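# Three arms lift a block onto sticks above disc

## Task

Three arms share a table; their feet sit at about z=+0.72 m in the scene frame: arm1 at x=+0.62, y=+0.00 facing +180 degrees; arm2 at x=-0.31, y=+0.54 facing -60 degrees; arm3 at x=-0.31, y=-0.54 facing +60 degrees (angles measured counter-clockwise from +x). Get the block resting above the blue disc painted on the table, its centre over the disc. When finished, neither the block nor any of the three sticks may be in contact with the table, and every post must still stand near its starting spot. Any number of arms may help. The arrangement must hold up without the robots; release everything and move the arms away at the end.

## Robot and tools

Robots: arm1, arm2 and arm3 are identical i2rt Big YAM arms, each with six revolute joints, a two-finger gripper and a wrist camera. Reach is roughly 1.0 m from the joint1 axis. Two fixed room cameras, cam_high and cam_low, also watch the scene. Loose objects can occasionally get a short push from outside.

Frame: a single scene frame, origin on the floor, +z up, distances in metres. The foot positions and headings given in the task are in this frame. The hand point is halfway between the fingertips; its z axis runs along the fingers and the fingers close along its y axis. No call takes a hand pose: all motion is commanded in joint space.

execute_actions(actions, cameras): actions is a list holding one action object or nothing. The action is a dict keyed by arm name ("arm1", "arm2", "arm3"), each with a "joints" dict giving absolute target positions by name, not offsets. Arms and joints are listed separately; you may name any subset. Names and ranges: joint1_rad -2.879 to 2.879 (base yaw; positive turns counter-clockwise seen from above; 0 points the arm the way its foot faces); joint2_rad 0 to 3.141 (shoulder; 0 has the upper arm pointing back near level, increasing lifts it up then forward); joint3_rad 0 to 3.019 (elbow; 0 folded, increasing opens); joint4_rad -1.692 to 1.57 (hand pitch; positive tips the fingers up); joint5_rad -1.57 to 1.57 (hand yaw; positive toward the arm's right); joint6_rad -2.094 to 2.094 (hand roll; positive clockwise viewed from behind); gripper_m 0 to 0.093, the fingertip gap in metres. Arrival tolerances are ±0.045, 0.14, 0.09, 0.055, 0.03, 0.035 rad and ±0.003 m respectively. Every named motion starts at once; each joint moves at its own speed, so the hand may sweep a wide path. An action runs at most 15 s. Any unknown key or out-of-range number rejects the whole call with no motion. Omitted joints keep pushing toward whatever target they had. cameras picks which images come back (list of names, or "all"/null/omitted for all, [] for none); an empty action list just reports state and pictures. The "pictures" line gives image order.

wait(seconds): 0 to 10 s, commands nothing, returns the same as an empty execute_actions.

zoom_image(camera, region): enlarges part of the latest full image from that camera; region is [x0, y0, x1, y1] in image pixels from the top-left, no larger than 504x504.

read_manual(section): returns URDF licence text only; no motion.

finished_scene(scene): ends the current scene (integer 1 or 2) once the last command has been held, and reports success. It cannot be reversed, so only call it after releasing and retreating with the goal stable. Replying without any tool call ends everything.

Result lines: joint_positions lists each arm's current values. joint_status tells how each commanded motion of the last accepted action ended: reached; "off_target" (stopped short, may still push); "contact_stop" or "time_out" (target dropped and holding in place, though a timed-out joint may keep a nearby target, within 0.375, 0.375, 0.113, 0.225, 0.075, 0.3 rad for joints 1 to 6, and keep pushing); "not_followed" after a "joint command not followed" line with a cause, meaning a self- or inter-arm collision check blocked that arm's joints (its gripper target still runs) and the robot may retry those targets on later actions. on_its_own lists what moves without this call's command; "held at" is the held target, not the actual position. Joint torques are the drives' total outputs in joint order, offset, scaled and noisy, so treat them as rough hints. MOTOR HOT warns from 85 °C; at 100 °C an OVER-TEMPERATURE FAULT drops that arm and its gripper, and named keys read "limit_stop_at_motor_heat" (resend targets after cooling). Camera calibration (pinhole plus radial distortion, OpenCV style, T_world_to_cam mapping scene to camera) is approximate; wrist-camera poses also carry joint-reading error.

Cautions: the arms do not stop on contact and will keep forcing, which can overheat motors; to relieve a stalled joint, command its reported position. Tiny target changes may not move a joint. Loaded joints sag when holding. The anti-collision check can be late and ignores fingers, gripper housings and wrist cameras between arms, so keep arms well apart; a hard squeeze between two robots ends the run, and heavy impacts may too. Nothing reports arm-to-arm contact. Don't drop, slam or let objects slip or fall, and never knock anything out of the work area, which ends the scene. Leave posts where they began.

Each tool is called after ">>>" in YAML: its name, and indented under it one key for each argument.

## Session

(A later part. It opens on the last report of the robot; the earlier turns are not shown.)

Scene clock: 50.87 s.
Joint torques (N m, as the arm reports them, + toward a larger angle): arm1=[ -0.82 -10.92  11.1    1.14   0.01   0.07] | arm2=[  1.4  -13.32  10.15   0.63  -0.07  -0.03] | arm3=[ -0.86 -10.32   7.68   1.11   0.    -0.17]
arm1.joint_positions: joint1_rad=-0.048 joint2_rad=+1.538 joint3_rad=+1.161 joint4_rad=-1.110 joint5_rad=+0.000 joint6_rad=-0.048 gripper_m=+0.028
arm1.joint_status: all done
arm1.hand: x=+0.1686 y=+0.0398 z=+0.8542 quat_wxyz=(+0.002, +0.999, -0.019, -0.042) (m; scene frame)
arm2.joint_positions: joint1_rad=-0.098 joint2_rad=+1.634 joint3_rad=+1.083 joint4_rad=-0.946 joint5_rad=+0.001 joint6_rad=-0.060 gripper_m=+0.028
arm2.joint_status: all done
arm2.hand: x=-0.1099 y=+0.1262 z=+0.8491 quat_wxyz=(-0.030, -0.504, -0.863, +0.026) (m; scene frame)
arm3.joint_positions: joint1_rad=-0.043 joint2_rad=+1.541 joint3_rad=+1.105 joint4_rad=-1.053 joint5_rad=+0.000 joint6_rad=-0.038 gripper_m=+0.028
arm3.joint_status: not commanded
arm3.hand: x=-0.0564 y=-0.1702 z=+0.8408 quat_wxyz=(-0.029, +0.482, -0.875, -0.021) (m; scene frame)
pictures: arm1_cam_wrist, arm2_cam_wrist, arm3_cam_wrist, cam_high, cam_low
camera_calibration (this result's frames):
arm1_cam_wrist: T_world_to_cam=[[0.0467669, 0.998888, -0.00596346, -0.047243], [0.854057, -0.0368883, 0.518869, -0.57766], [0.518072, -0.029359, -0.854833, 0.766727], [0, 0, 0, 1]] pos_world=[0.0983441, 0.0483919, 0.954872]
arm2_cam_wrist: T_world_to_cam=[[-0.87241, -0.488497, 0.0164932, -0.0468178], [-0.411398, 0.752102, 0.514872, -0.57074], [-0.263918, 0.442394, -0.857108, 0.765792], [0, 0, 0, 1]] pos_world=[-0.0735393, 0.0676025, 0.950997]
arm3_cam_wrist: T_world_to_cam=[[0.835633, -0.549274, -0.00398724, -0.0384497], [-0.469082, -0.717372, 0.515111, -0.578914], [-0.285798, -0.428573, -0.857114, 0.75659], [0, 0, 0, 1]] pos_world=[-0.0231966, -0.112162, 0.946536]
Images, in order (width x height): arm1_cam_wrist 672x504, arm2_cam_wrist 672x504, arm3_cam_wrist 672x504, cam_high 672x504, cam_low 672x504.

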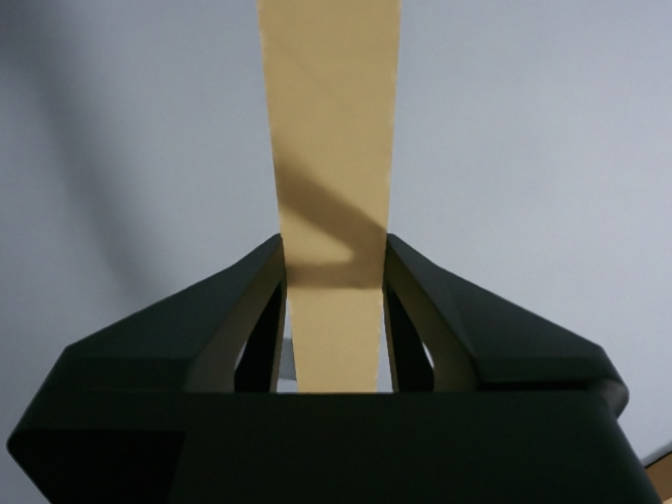

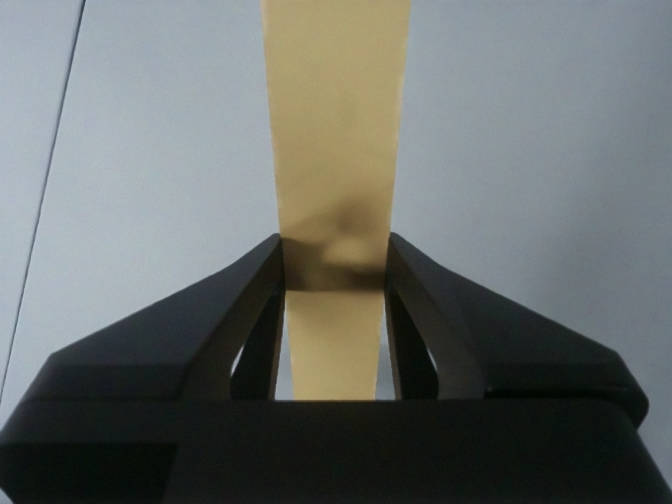

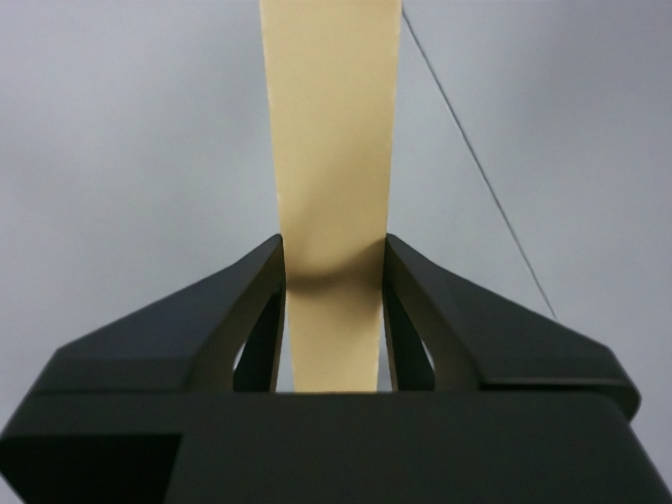

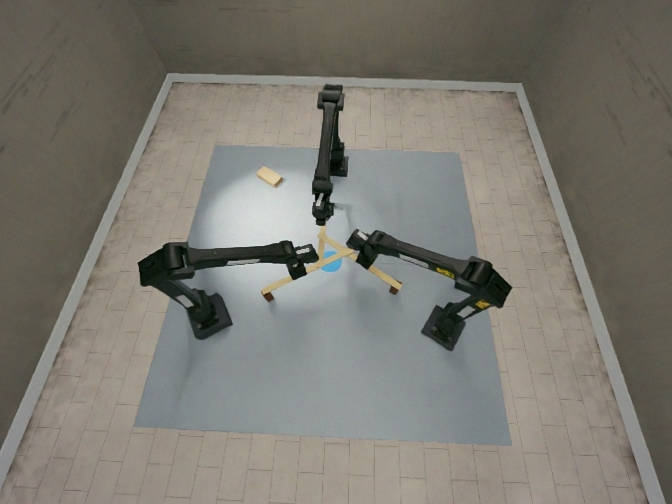

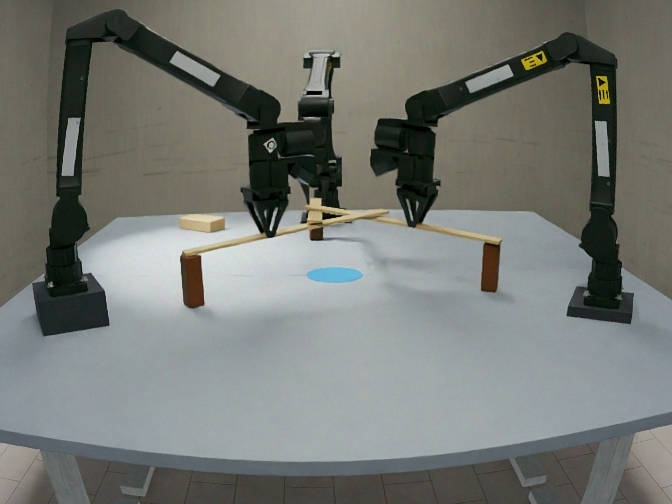

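>>> execute_actions:
  actions:
    - {"arm1": {"joints": {"joint2_rad": 1.538, "gripper_m": 0.05}}}
  cameras: ["cam_low", "arm1_cam_wrist"]

Scene clock: 52.13 s.
Joint torques (N m, as the arm reports them, + toward a larger angle): arm1=[ -0.71 -12.25  11.09   1.13   0.01   0.06] | arm2=[  1.31 -12.94  10.02   0.65  -0.03  -0.01] | arm3=[ -1.07 -10.44   7.56   1.12   0.01  -0.17]
arm1.joint_positions: joint1_rad=-0.048 joint2_rad=+1.538 joint3_rad=+1.161 joint4_rad=-1.110 joint5_rad=+0.000 joint6_rad=-0.048 gripper_m=+0.050
arm1.joint_status: all done
arm1.hand: x=+0.1686 y=+0.0398 z=+0.8542 quat_wxyz=(+0.002, +0.999, -0.019, -0.042) (m; scene frame)
arm2.joint_positions: joint1_rad=-0.098 joint2_rad=+1.634 joint3_rad=+1.083 joint4_rad=-0.946 joint5_rad=+0.001 joint6_rad=-0.060 gripper_m=+0.028
arm2.joint_status: not commanded
arm2.hand: x=-0.1099 y=+0.1262 z=+0.8491 quat_wxyz=(-0.030, -0.504, -0.863, +0.026) (m; scene frame)
arm3.joint_positions: joint1_rad=-0.043 joint2_rad=+1.541 joint3_rad=+1.105 joint4_rad=-1.053 joint5_rad=+0.000 joint6_rad=-0.038 gripper_m=+0.028
arm3.joint_status: not commanded
arm3.hand: x=-0.0564 y=-0.1702 z=+0.8408 quat_wxyz=(-0.029, +0.482, -0.875, -0.021) (m; scene frame)
pictures: arm1_cam_wrist, cam_low
camera_calibration (this result's frames):
arm1_cam_wrist: T_world_to_cam=[[0.0467669, 0.998888, -0.00596346, -0.047243], [0.854057, -0.0368883, 0.518869, -0.57766], [0.518072, -0.029359, -0.854833, 0.766727], [0, 0, 0, 1]] pos_world=[0.0983441, 0.0483919, 0.954872]
Images, in order (width x height): arm1_cam_wrist 672x504, cam_low 672x504.

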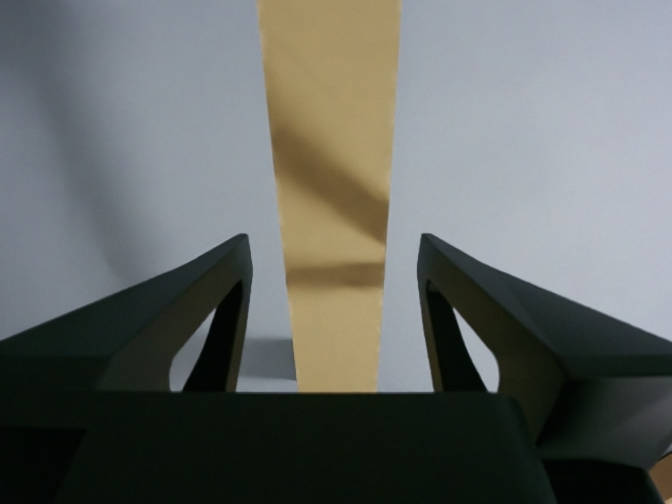

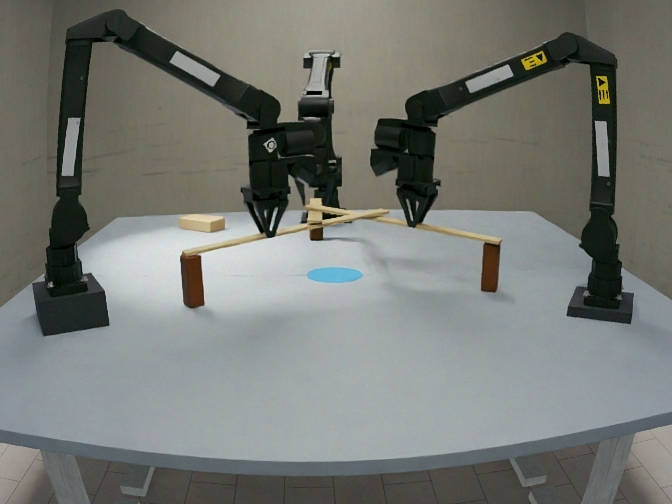

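>>> execute_actions:
  actions:
    - {"arm1": {"joints": {"joint2_rad": 1.35, "joint4_rad": -0.868, "gripper_m": 0.093}}, "arm3": {"joints": {"gripper_m": 0.05}}}
  cameras: ["cam_low", "arm1_cam_wrist", "arm3_cam_wrist"]

Scene clock: 55.10 s.
Joint torques (N m, as the arm reports them, + toward a larger angle): arm1=[-0.74 -9.3  12.6   2.    0.    0.07] | arm2=[  1.46 -13.19  10.08   0.71  -0.06   0.01] | arm3=[ -0.99 -10.23   7.58   1.05   0.01  -0.17]
arm1.joint_positions: joint1_rad=-0.048 joint2_rad=+1.332 joint3_rad=+1.161 joint4_rad=-0.885 joint5_rad=+0.000 joint6_rad=-0.048 gripper_m=+0.093
arm1.joint_status: all done
arm1.hand: x=+0.1261 y=+0.0443 z=+0.9637 quat_wxyz=(-0.012, +0.967, -0.019, -0.254) (m; scene frame)
arm2.joint_positions: joint1_rad=-0.098 joint2_rad=+1.637 joint3_rad=+1.083 joint4_rad=-0.945 joint5_rad=+0.001 joint6_rad=-0.060 gripper_m=+0.028
arm2.joint_status: not commanded
arm2.hand: x=-0.1100 y=+0.1263 z=+0.8479 quat_wxyz=(-0.029, -0.504, -0.863, +0.026) (m; scene frame)
arm3.joint_positions: joint1_rad=-0.043 joint2_rad=+1.541 joint3_rad=+1.105 joint4_rad=-1.049 joint5_rad=+0.000 joint6_rad=-0.038 gripper_m=+0.050
arm3.joint_status: all done
arm3.hand: x=-0.0559 y=-0.1695 z=+0.8409 quat_wxyz=(-0.031, +0.482, -0.875, -0.022) (m; scene frame)
pictures: arm1_cam_wrist, arm3_cam_wrist, cam_low
camera_calibration (this result's frames):
arm1_cam_wrist: T_world_to_cam=[[0.0512519, 0.998639, 0.00961664, -0.0647055], [0.991928, -0.0520211, 0.115644, -0.226124], [0.115987, 0.00361203, -0.993244, 1.06509], [0, 0, 0, 1]] pos_world=[0.104079, 0.0490072, 1.08466]
arm3_cam_wrist: T_world_to_cam=[[0.835617, -0.549299, -0.00391188, -0.0385372], [-0.470222, -0.718966, 0.511839, -0.575729], [-0.283965, -0.425862, -0.859073, 0.759338], [0, 0, 0, 1]] pos_world=[-0.0228925, -0.111725, 0.946856]
Images, in order (width x height): arm1_cam_wrist 672x504, arm3_cam_wrist 672x504, cam_low 672x504.

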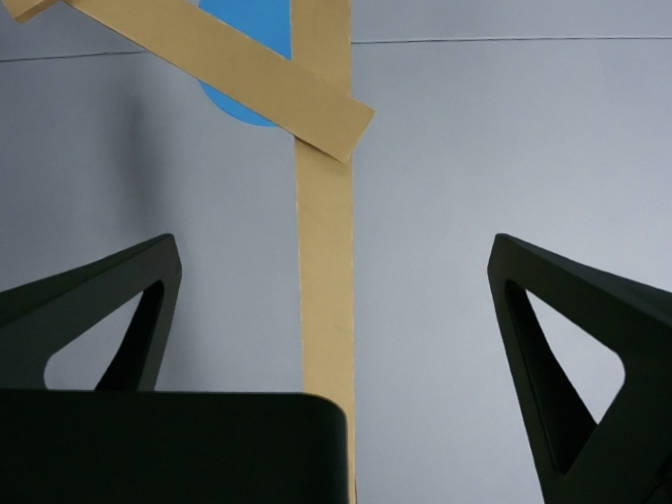

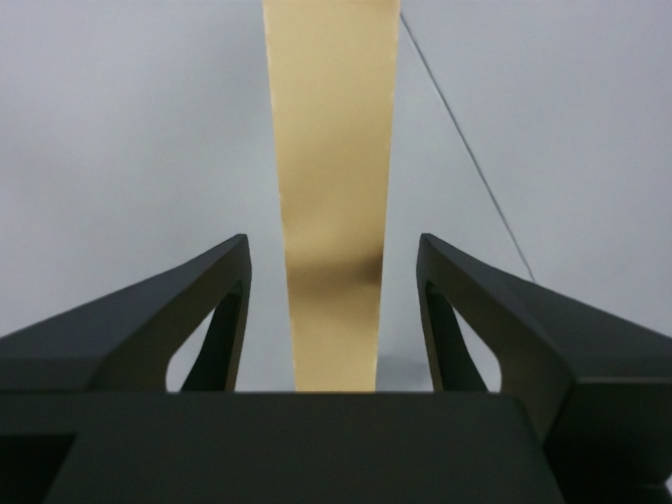

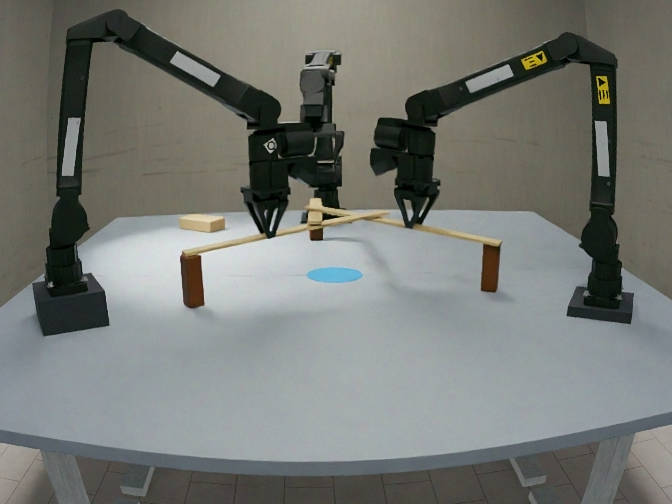

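>>> execute_actions:
  actions: []

Scene clock: 56.13 s.
Joint torques (N m, as the arm reports them, + toward a larger angle): arm1=[-0.75 -9.31 12.57  2.01  0.    0.07] | arm2=[  1.6  -13.15  10.14   0.49  -0.04  -0.01] | arm3=[ -1.06 -10.24   7.55   0.96   0.02  -0.16]
arm1.joint_positions: joint1_rad=-0.048 joint2_rad=+1.332 joint3_rad=+1.161 joint4_rad=-0.885 joint5_rad=+0.000 joint6_rad=-0.048 gripper_m=+0.093
arm1.joint_status: all done
arm1.hand: x=+0.1261 y=+0.0443 z=+0.9637 quat_wxyz=(-0.012, +0.967, -0.019, -0.254) (m; scene frame)
arm2.joint_positions: joint1_rad=-0.098 joint2_rad=+1.637 joint3_rad=+1.083 joint4_rad=-0.945 joint5_rad=+0.001 joint6_rad=-0.060 gripper_m=+0.028
arm2.joint_status: not commanded
arm2.hand: x=-0.1100 y=+0.1263 z=+0.8479 quat_wxyz=(-0.029, -0.504, -0.863, +0.026) (m; scene frame)
arm3.joint_positions: joint1_rad=-0.043 joint2_rad=+1.541 joint3_rad=+1.105 joint4_rad=-1.049 joint5_rad=+0.000 joint6_rad=-0.038 gripper_m=+0.050
arm3.joint_status: all done
arm3.hand: x=-0.0559 y=-0.1695 z=+0.8409 quat_wxyz=(-0.031, +0.482, -0.875, -0.022) (m; scene frame)
pictures: arm1_cam_wrist, arm2_cam_wrist, arm3_cam_wrist, cam_high, cam_low
camera_calibration (this result's frames):
arm1_cam_wrist: T_world_to_cam=[[0.0512519, 0.998639, 0.00961664, -0.0647055], [0.991928, -0.0520211, 0.115644, -0.226124], [0.115987, 0.00361203, -0.993244, 1.06509], [0, 0, 0, 1]] pos_world=[0.104079, 0.0490072, 1.08466]
arm2_cam_wrist: T_world_to_cam=[[-0.872404, -0.488511, 0.0163623, -0.0466913], [-0.410865, 0.75105, 0.516831, -0.571694], [-0.264767, 0.444163, -0.855931, 0.763438], [0, 0, 0, 1]] pos_world=[-0.0734896, 0.0674711, 0.949684]
arm3_cam_wrist: T_world_to_cam=[[0.835617, -0.549299, -0.00391188, -0.0385372], [-0.470222, -0.718966, 0.511839, -0.575729], [-0.283965, -0.425862, -0.859073, 0.759338], [0, 0, 0, 1]] pos_world=[-0.0228925, -0.111725, 0.946856]
Images, in order (width x height): arm1_cam_wrist 672x504, arm2_cam_wrist 672x504, arm3_cam_wrist 672x504, cam_high 672x504, cam_low 672x504.

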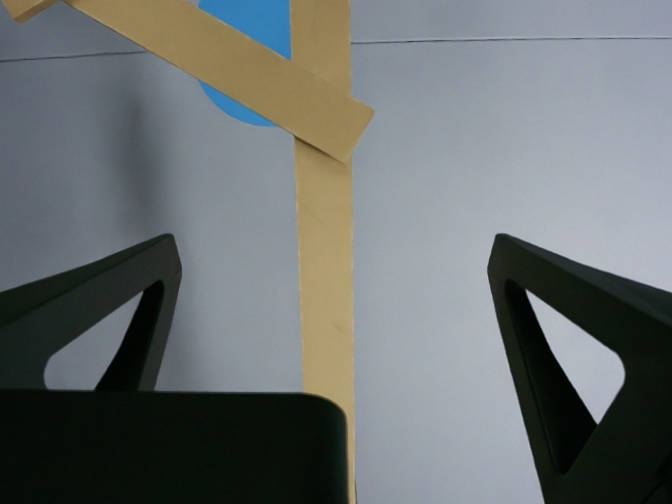

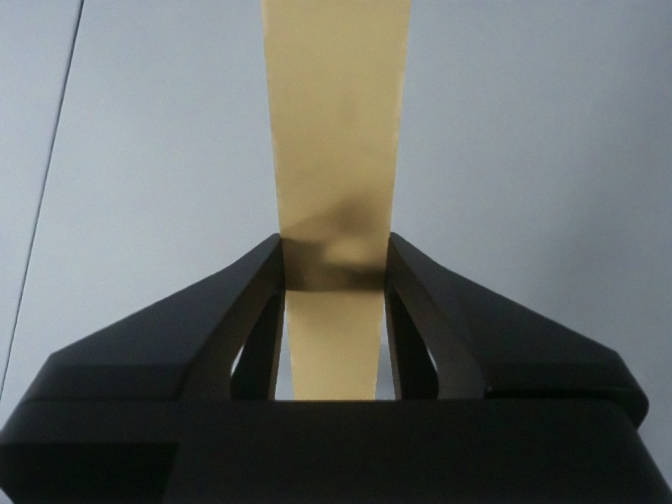

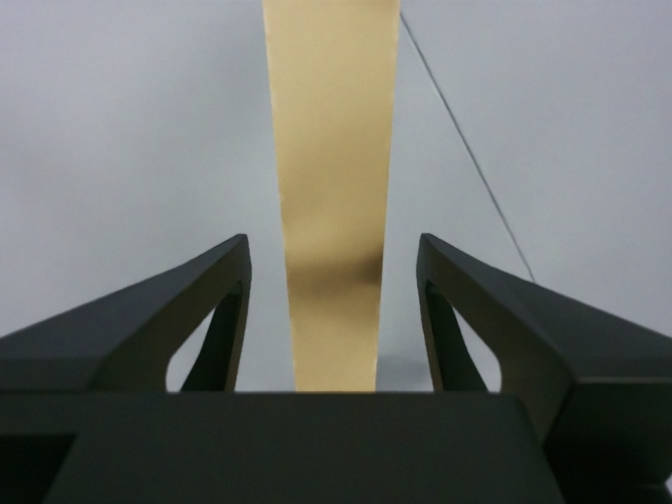

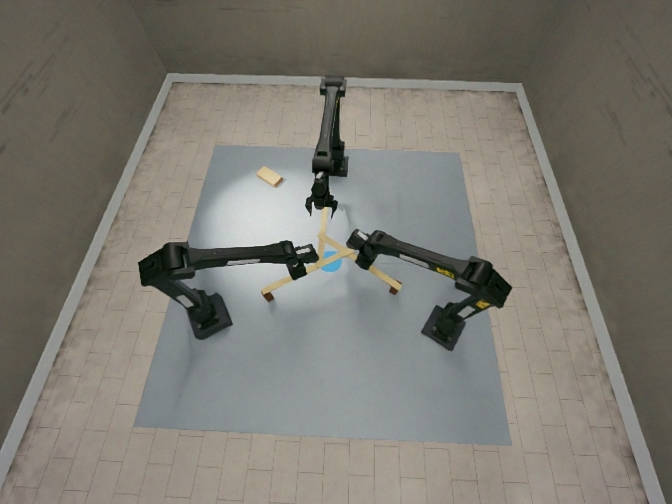

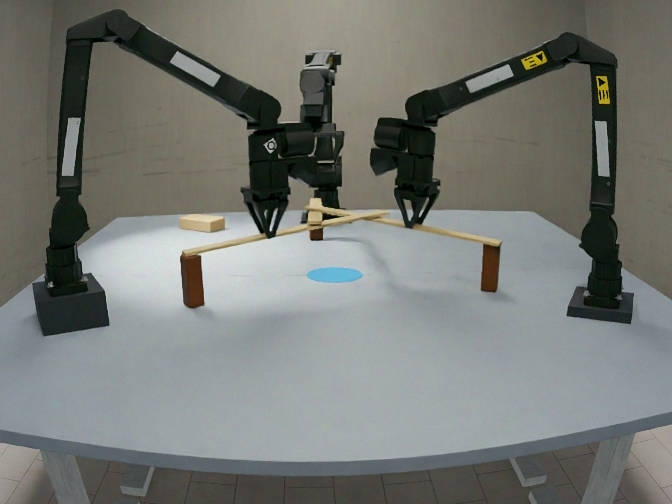

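>>> execute_actions:
  actions:
    - {"arm1": {"joints": {"joint1_rad": -1.265, "joint3_rad": 0.933, "joint6_rad": 0.90}}, "arm2": {"joints": {"joint2_rad": 1.637, "gripper_m": 0.05}}}

Scene clock: 59.37 s.
Joint torques (N m, as the arm reports them, + toward a larger angle): arm1=[-0.07 -9.34  9.91  1.21  0.08  0.07] | arm2=[  1.29 -15.21  10.12   0.64  -0.04  -0.03] | arm3=[ -1.02 -10.39   7.55   1.08   0.    -0.18]
arm1.joint_positions: joint1_rad=-1.262 joint2_rad=+1.347 joint3_rad=+0.937 joint4_rad=-0.877 joint5_rad=+0.000 joint6_rad=+0.889 gripper_m=+0.093
arm1.joint_status: all done
arm1.hand: x=+0.5067 y=+0.4089 z=+0.8517 quat_wxyz=(-0.027, +0.454, -0.880, -0.135) (m; scene frame)
arm2.joint_positions: joint1_rad=-0.098 joint2_rad=+1.637 joint3_rad=+1.083 joint4_rad=-0.945 joint5_rad=+0.001 joint6_rad=-0.060 gripper_m=+0.050
arm2.joint_status: all done
arm2.hand: x=-0.1099 y=+0.1263 z=+0.8481 quat_wxyz=(-0.029, -0.504, -0.863, +0.026) (m; scene frame)
arm3.joint_positions: joint1_rad=-0.043 joint2_rad=+1.541 joint3_rad=+1.105 joint4_rad=-1.049 joint5_rad=+0.000 joint6_rad=-0.038 gripper_m=+0.050
arm3.joint_status: not commanded
arm3.hand: x=-0.0559 y=-0.1695 z=+0.8409 quat_wxyz=(-0.031, +0.482, -0.875, -0.022) (m; scene frame)
pictures: arm1_cam_wrist, arm2_cam_wrist, arm3_cam_wrist, cam_high, cam_low
camera_calibration (this result's frames):
arm1_cam_wrist: T_world_to_cam=[[0.801279, -0.558319, -0.215019, 0.00066496], [-0.43495, -0.790374, 0.431425, 0.184236], [-0.410818, -0.25217, -0.87615, 1.18021], [0, 0, 0, 1]] pos_world=[0.564453, 0.4436, 0.954704]
arm2_cam_wrist: T_world_to_cam=[[-0.872405, -0.488509, 0.0163842, -0.0467128], [-0.410954, 0.751226, 0.516505, -0.571512], [-0.264625, 0.443868, -0.856128, 0.763814], [0, 0, 0, 1]] pos_world=[-0.0734931, 0.0674827, 0.949876]
arm3_cam_wrist: T_world_to_cam=[[0.835617, -0.549299, -0.00391188, -0.0385372], [-0.470222, -0.718966, 0.511839, -0.575729], [-0.283965, -0.425862, -0.859073, 0.759338], [0, 0, 0, 1]] pos_world=[-0.0228925, -0.111725, 0.946856]
Images, in order (width x height): arm1_cam_wrist 672x504, arm2_cam_wrist 672x504, arm3_cam_wrist 672x504, cam_high 672x504, cam_low 672x504.

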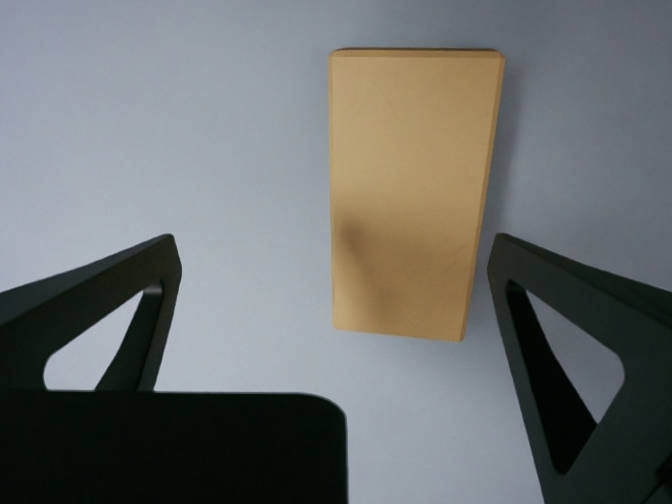

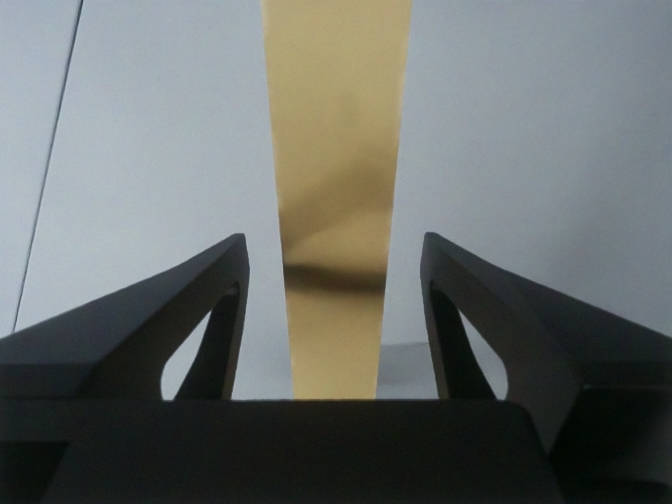

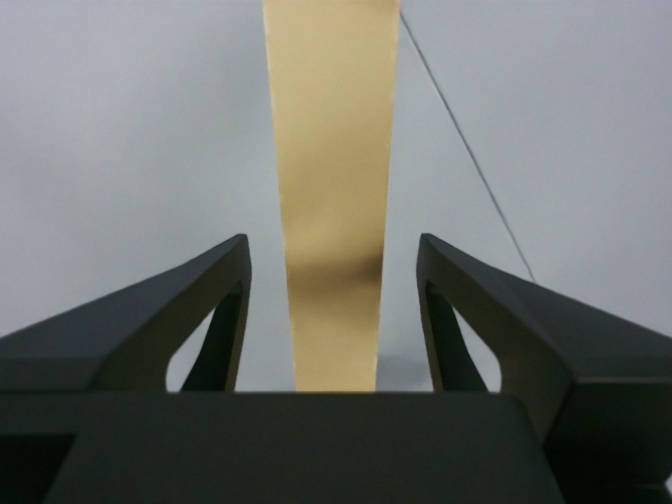

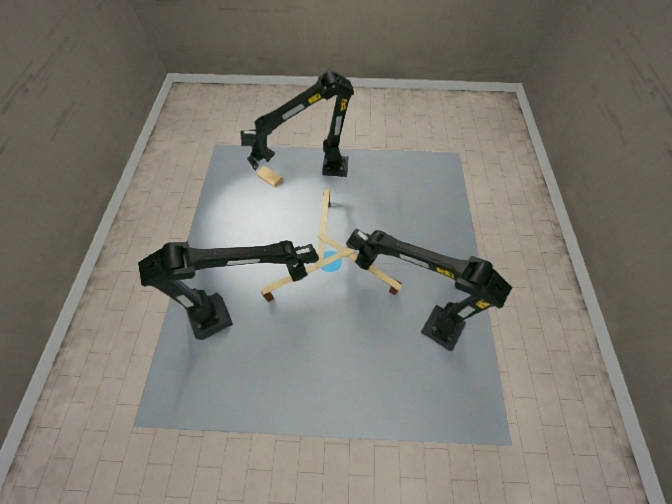

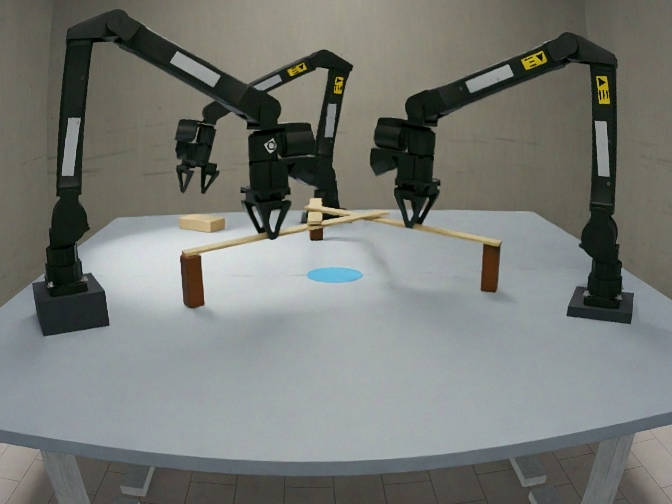

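>>> zoom_image:
  camera: "arm1_cam_wrist"
  region: [280, 30, 560, 360]

>>> zoom_image:
  camera: "cam_low"
  region: [170, 170, 510, 320]

Region (280, 30, 560, 360) of arm1_cam_wrist's 672x504 image, scaled by 1.527, with more detail than that image has; it fills the left 428 columns of this view, and the rest is white.

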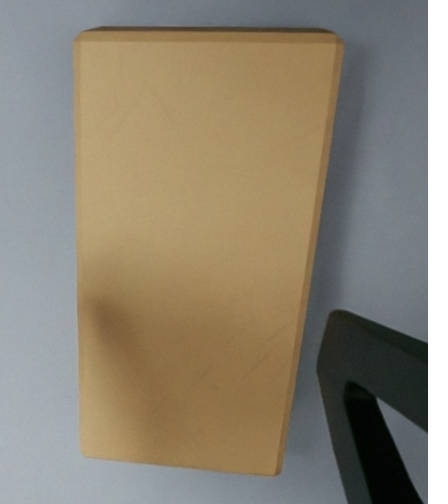

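Region (170, 170, 510, 320) of cam_low's 672x504 image, scaled by 1.482, with more detail than that image has; it fills the top 222 rows of this view, and the rest is white.

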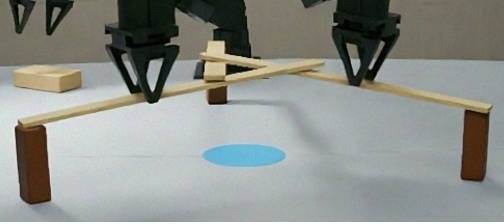

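>>> execute_actions:
  actions:
    - {"arm1": {"joints": {"joint2_rad": 1.612, "joint4_rad": -0.927, "joint6_rad": 0.865}}, "arm2": {"joints": {"joint2_rad": 1.36}}, "arm3": {"joints": {"joint2_rad": 1.27}}}

Scene clock: 63.57 s.
Joint torques (N m, as the arm reports them, + toward a larger angle): arm1=[ -0.07 -11.99   7.95  -0.26   0.09  -0.12] | arm2=[  1.38 -11.6   11.56   1.06  -0.05  -0.03] | arm3=[-0.88 -6.56  8.52  1.48  0.   -0.17]
arm1.joint_positions: joint1_rad=-1.262 joint2_rad=+1.617 joint3_rad=+0.935 joint4_rad=-0.913 joint5_rad=+0.000 joint6_rad=+0.875 gripper_m=+0.093
arm1.joint_status: all done
arm1.hand: x=+0.5136 y=+0.3833 z=+0.7445 quat_wxyz=(+0.005, +0.465, -0.885, +0.016) (m; scene frame)
arm2.joint_positions: joint1_rad=-0.098 joint2_rad=+1.354 joint3_rad=+1.083 joint4_rad=-0.945 joint5_rad=+0.001 joint6_rad=-0.060 gripper_m=+0.050
arm2.joint_status: all done
arm2.hand: x=-0.1078 y=+0.1247 z=+0.9725 quat_wxyz=(-0.146, -0.495, -0.850, +0.104) (m; scene frame)
arm3.joint_positions: joint1_rad=-0.043 joint2_rad=+1.257 joint3_rad=+1.105 joint4_rad=-1.049 joint5_rad=+0.000 joint6_rad=-0.038 gripper_m=+0.050
arm3.joint_status: all done
arm3.hand: x=-0.0595 y=-0.1772 z=+0.9612 quat_wxyz=(-0.157, +0.474, -0.862, -0.085) (m; scene frame)
pictures: arm1_cam_wrist, arm2_cam_wrist, arm3_cam_wrist, cam_high, cam_low
camera_calibration (this result's frames):
arm1_cam_wrist: T_world_to_cam=[[0.817907, -0.574885, 0.0231494, -0.221669], [-0.468421, -0.641995, 0.60698, 0.042866], [-0.334082, -0.507296, -0.79438, 1.08015], [0, 0, 0, 1]] pos_world=[0.562244, 0.448044, 0.837166]
arm2_cam_wrist: T_world_to_cam=[[-0.874077, -0.484726, 0.0320928, -0.0636026], [-0.461437, 0.849104, 0.257096, -0.399115], [-0.151871, 0.209913, -0.965853, 1.01965], [0, 0, 0, 1]] pos_world=[-0.0849043, 0.094022, 1.08949]
arm3_cam_wrist: T_world_to_cam=[[0.833985, -0.551786, 0.00132497, -0.0448736], [-0.534575, -0.807372, 0.249761, -0.412147], [-0.136744, -0.209005, -0.968307, 1.01051], [0, 0, 0, 1]] pos_world=[-0.0447182, -0.146316, 1.08148]
Images, in order (width x height): arm1_cam_wrist 672x504, arm2_cam_wrist 672x504, arm3_cam_wrist 672x504, cam_high 672x504, cam_low 672x504.

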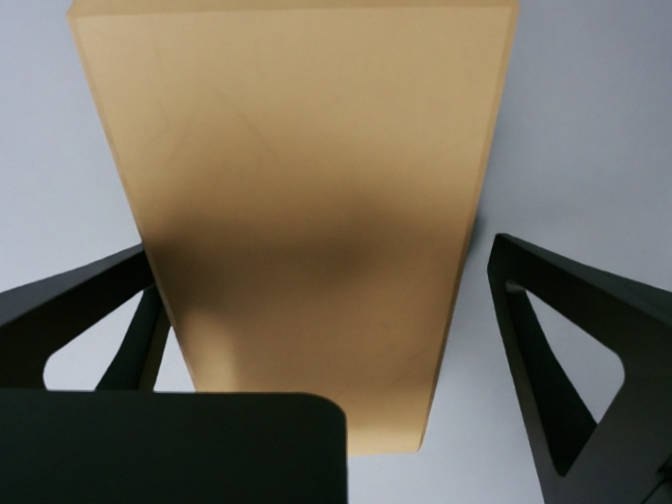

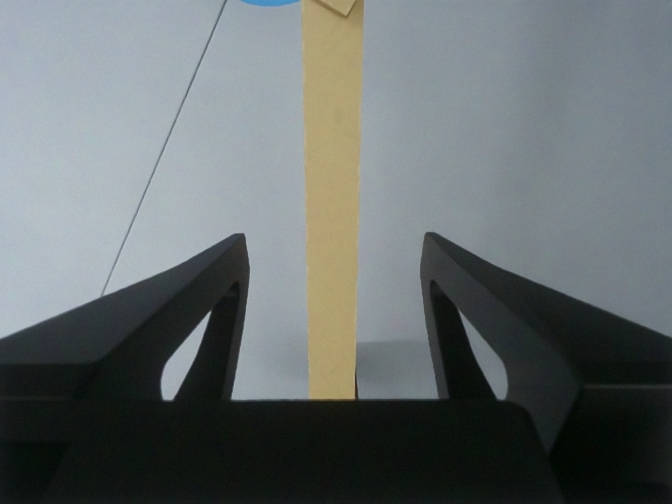

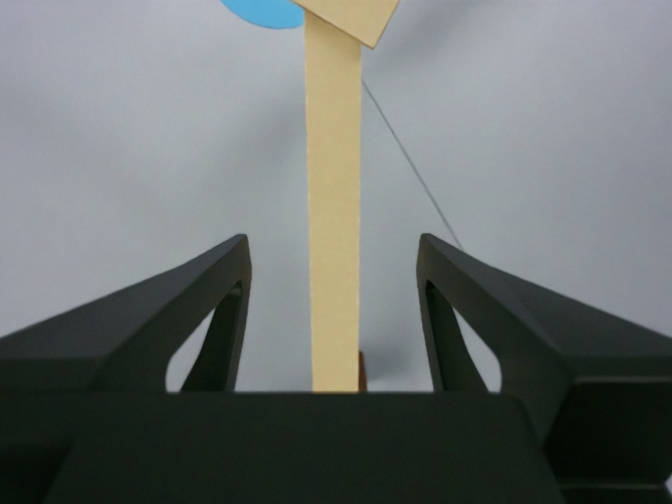

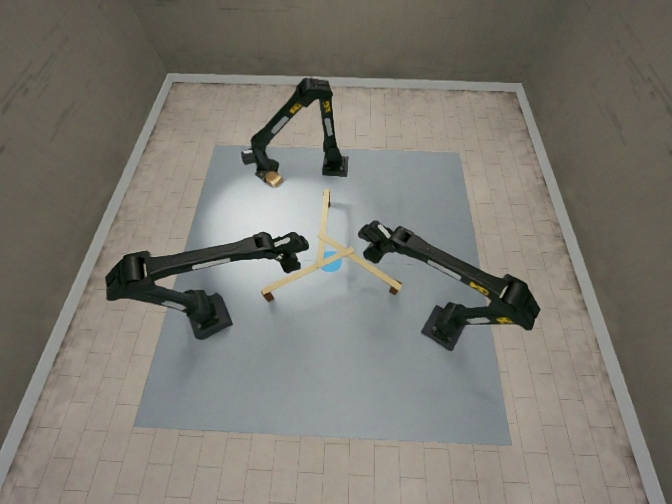

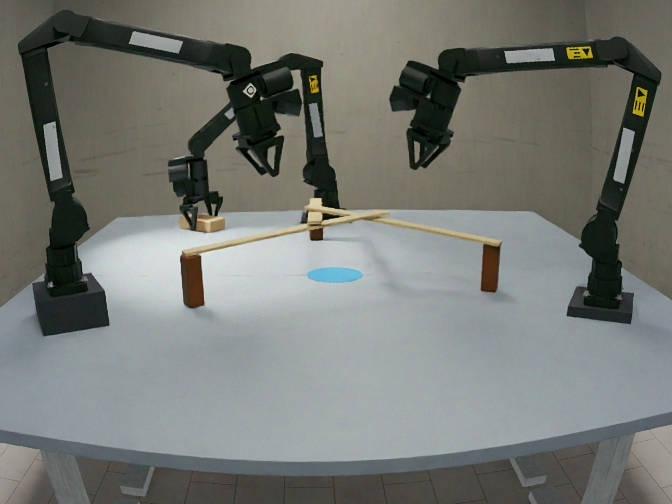

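>>> execute_actions:
  actions:
    - {"arm1": {"joints": {"gripper_m": 0.055}}}
  cameras: ["arm1_cam_wrist", "cam_high", "cam_low"]

Scene clock: 66.53 s.
Joint torques (N m, as the arm reports them, + toward a larger angle): arm1=[ -0.02 -11.99   7.99  -0.22   0.08  -0.11] | arm2=[  0.83 -11.24  11.5    0.99  -0.05  -0.01] | arm3=[-1.07 -6.32  8.69  1.49  0.01 -0.18]
arm1.joint_positions: joint1_rad=-1.262 joint2_rad=+1.617 joint3_rad=+0.935 joint4_rad=-0.915 joint5_rad=+0.000 joint6_rad=+0.874 gripper_m=+0.070
arm1.joint_status: gripper_m off_target (ended at +0.070, target +0.055)
arm1.hand: x=+0.5138 y=+0.3830 z=+0.7445 quat_wxyz=(+0.005, +0.465, -0.885, +0.016) (m; scene frame)
arm2.joint_positions: joint1_rad=-0.098 joint2_rad=+1.354 joint3_rad=+1.083 joint4_rad=-0.945 joint5_rad=+0.001 joint6_rad=-0.060 gripper_m=+0.050
arm2.joint_status: not commanded
arm2.hand: x=-0.1078 y=+0.1247 z=+0.9725 quat_wxyz=(-0.146, -0.495, -0.850, +0.104) (m; scene frame)
arm3.joint_positions: joint1_rad=-0.043 joint2_rad=+1.257 joint3_rad=+1.105 joint4_rad=-1.049 joint5_rad=+0.000 joint6_rad=-0.038 gripper_m=+0.050
arm3.joint_status: not commanded
arm3.hand: x=-0.0595 y=-0.1772 z=+0.9612 quat_wxyz=(-0.157, +0.474, -0.862, -0.085) (m; scene frame)
pictures: arm1_cam_wrist, cam_high, cam_low
camera_calibration (this result's frames):
arm1_cam_wrist: T_world_to_cam=[[0.818336, -0.574215, 0.024553, -0.223523], [-0.468378, -0.641527, 0.607508, 0.0421194], [-0.333089, -0.508646, -0.793934, 1.07972], [0, 0, 0, 1]] pos_world=[0.562287, 0.447866, 0.837127]
Images, in order (width x height): arm1_cam_wrist 672x504, cam_high 672x504, cam_low 672x504.

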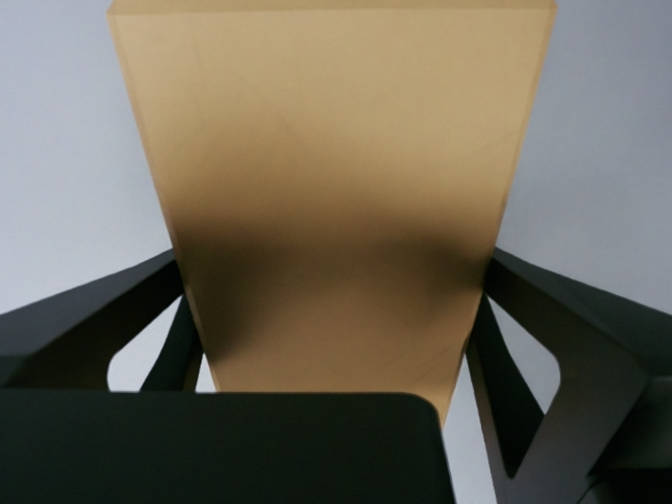

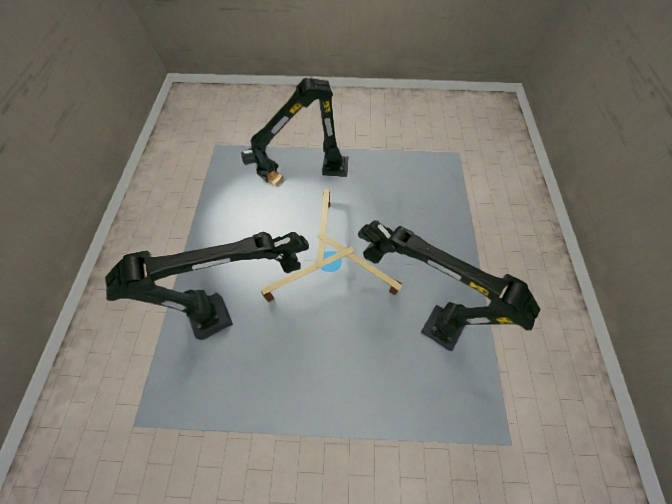

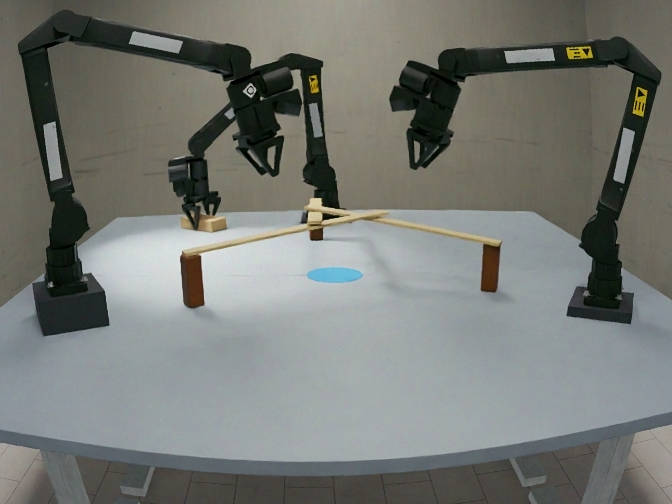

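>>> zoom_image:
  camera: "cam_high"
  region: [250, 180, 420, 310]

Region (250, 180, 420, 310) of cam_high's 672x504 image, scaled by 2.965, with more detail than that image has; it fills the top 385 rows of this view, and the rest is white.

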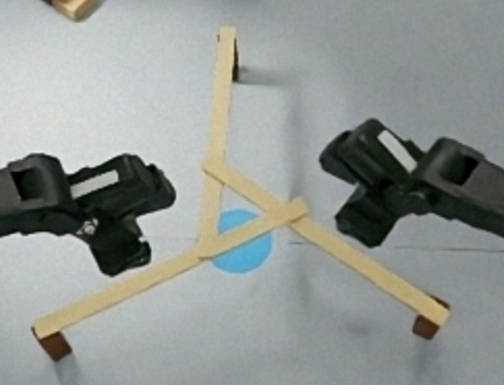

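>>> execute_actions:
  actions:
    - {"arm1": {"joints": {"joint1_rad": 0.040, "joint3_rad": 1.912, "joint4_rad": -1.453, "joint6_rad": 0.548}}, "arm2": {"joints": {"joint2_rad": 0.6, "joint3_rad": 0.7, "joint4_rad": -0.5}}, "arm3": {"joints": {"joint2_rad": 0.6, "joint3_rad": 0.7, "joint4_rad": -0.5}}}

Scene clock: 71.53 s.
Joint torques (N m, as the arm reports them, + toward a larger angle): arm1=[  0.04 -15.17  16.62   0.54   0.14  -0.13] | arm2=[ 0.93 -1.03 10.79  2.32 -0.07 -0.05] | arm3=[-1.11  0.77  8.65  2.5   0.01 -0.16]
arm1.joint_positions: joint1_rad=+0.043 joint2_rad=+1.619 joint3_rad=+1.859 joint4_rad=-1.440 joint5_rad=-0.002 joint6_rad=+0.557 gripper_m=+0.070
arm1.joint_status: all done
arm1.hand: x=+0.0519 y=-0.0005 z=+1.0959 quat_wxyz=(+0.056, +0.946, -0.267, -0.176) (m; scene frame)
arm2.joint_positions: joint1_rad=-0.098 joint2_rad=+0.594 joint3_rad=+0.701 joint4_rad=-0.517 joint5_rad=+0.001 joint6_rad=-0.060 gripper_m=+0.050
arm2.joint_status: all done
arm2.hand: x=-0.1544 y=+0.2239 z=+1.1314 quat_wxyz=(-0.456, -0.419, -0.722, +0.310) (m; scene frame)
arm3.joint_positions: joint1_rad=-0.043 joint2_rad=+0.595 joint3_rad=+0.700 joint4_rad=-0.519 joint5_rad=+0.000 joint6_rad=-0.038 gripper_m=+0.050
arm3.joint_status: all done
arm3.hand: x=-0.1055 y=-0.2467 z=+1.0778 quat_wxyz=(-0.482, +0.403, -0.737, -0.248) (m; scene frame)
pictures: arm1_cam_wrist, arm2_cam_wrist, arm3_cam_wrist, cam_high, cam_low
camera_calibration (this result's frames):
arm1_cam_wrist: T_world_to_cam=[[0.493647, 0.845424, -0.203888, 0.193535], [0.852488, -0.424049, 0.305692, -0.371312], [0.171981, -0.324716, -0.930044, 1.1328], [0, 0, 0, 1]] pos_world=[0.0261811, 0.046765, 1.20652]
arm2_cam_wrist: T_world_to_cam=[[-0.888023, -0.455393, 0.0635081, -0.105603], [-0.419193, 0.745086, -0.518772, 0.361922], [0.188926, -0.487303, -0.852551, 1.22572], [0, 0, 0, 1]] pos_world=[-0.173632, 0.279541, 1.23945]
arm3_cam_wrist: T_world_to_cam=[[0.826068, -0.563493, 0.00938317, -0.0574003], [-0.480869, -0.71343, -0.509688, 0.32543], [0.2939, 0.416525, -0.860308, 1.18601], [0, 0, 0, 1]] pos_world=[-0.144662, -0.294175, 1.18674]
Images, in order (width x height): arm1_cam_wrist 672x504, arm2_cam_wrist 672x504, arm3_cam_wrist 672x504, cam_high 672x504, cam_low 672x504.

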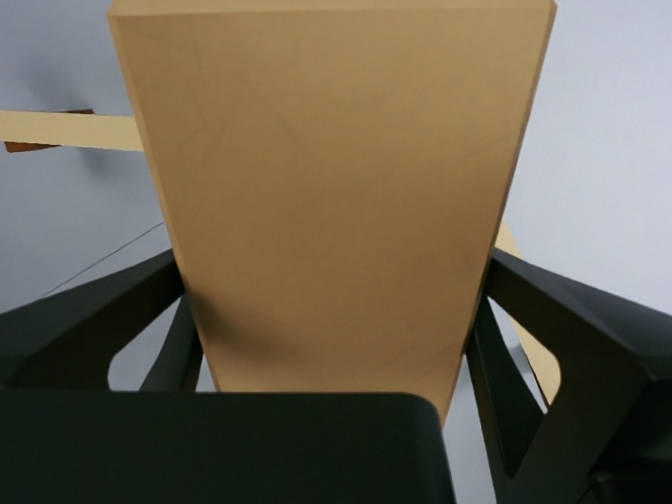

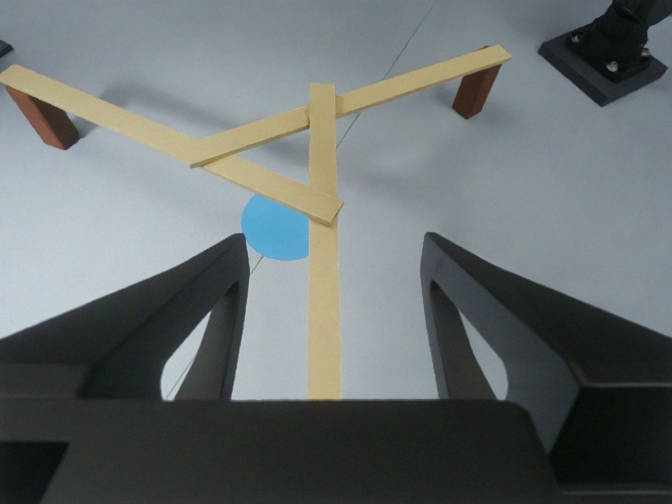

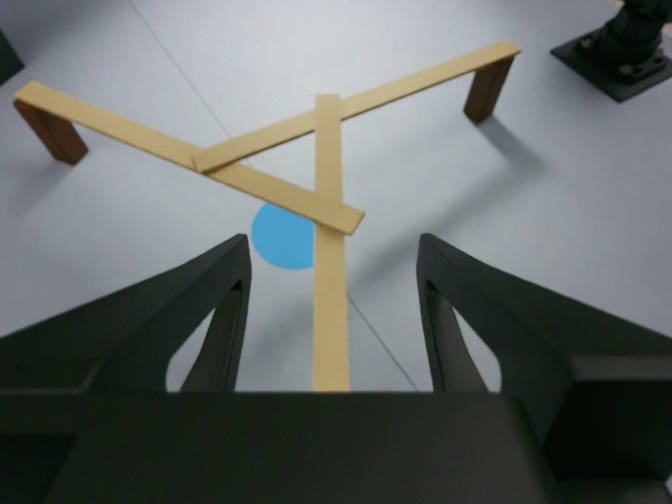

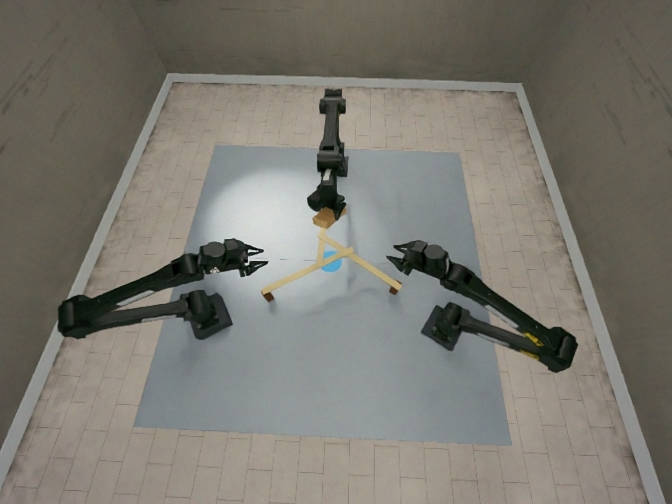

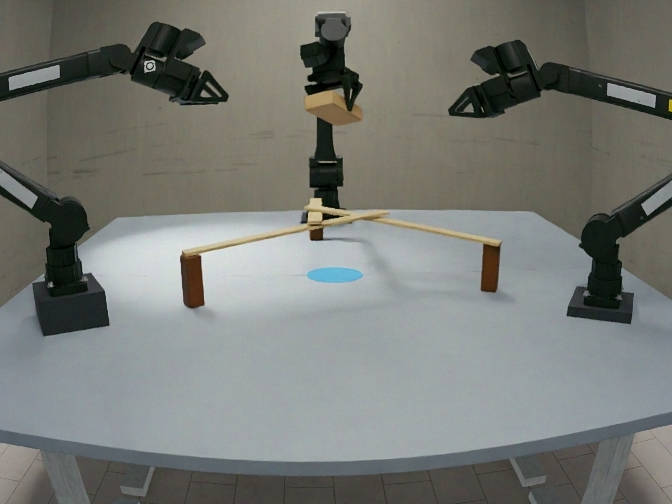

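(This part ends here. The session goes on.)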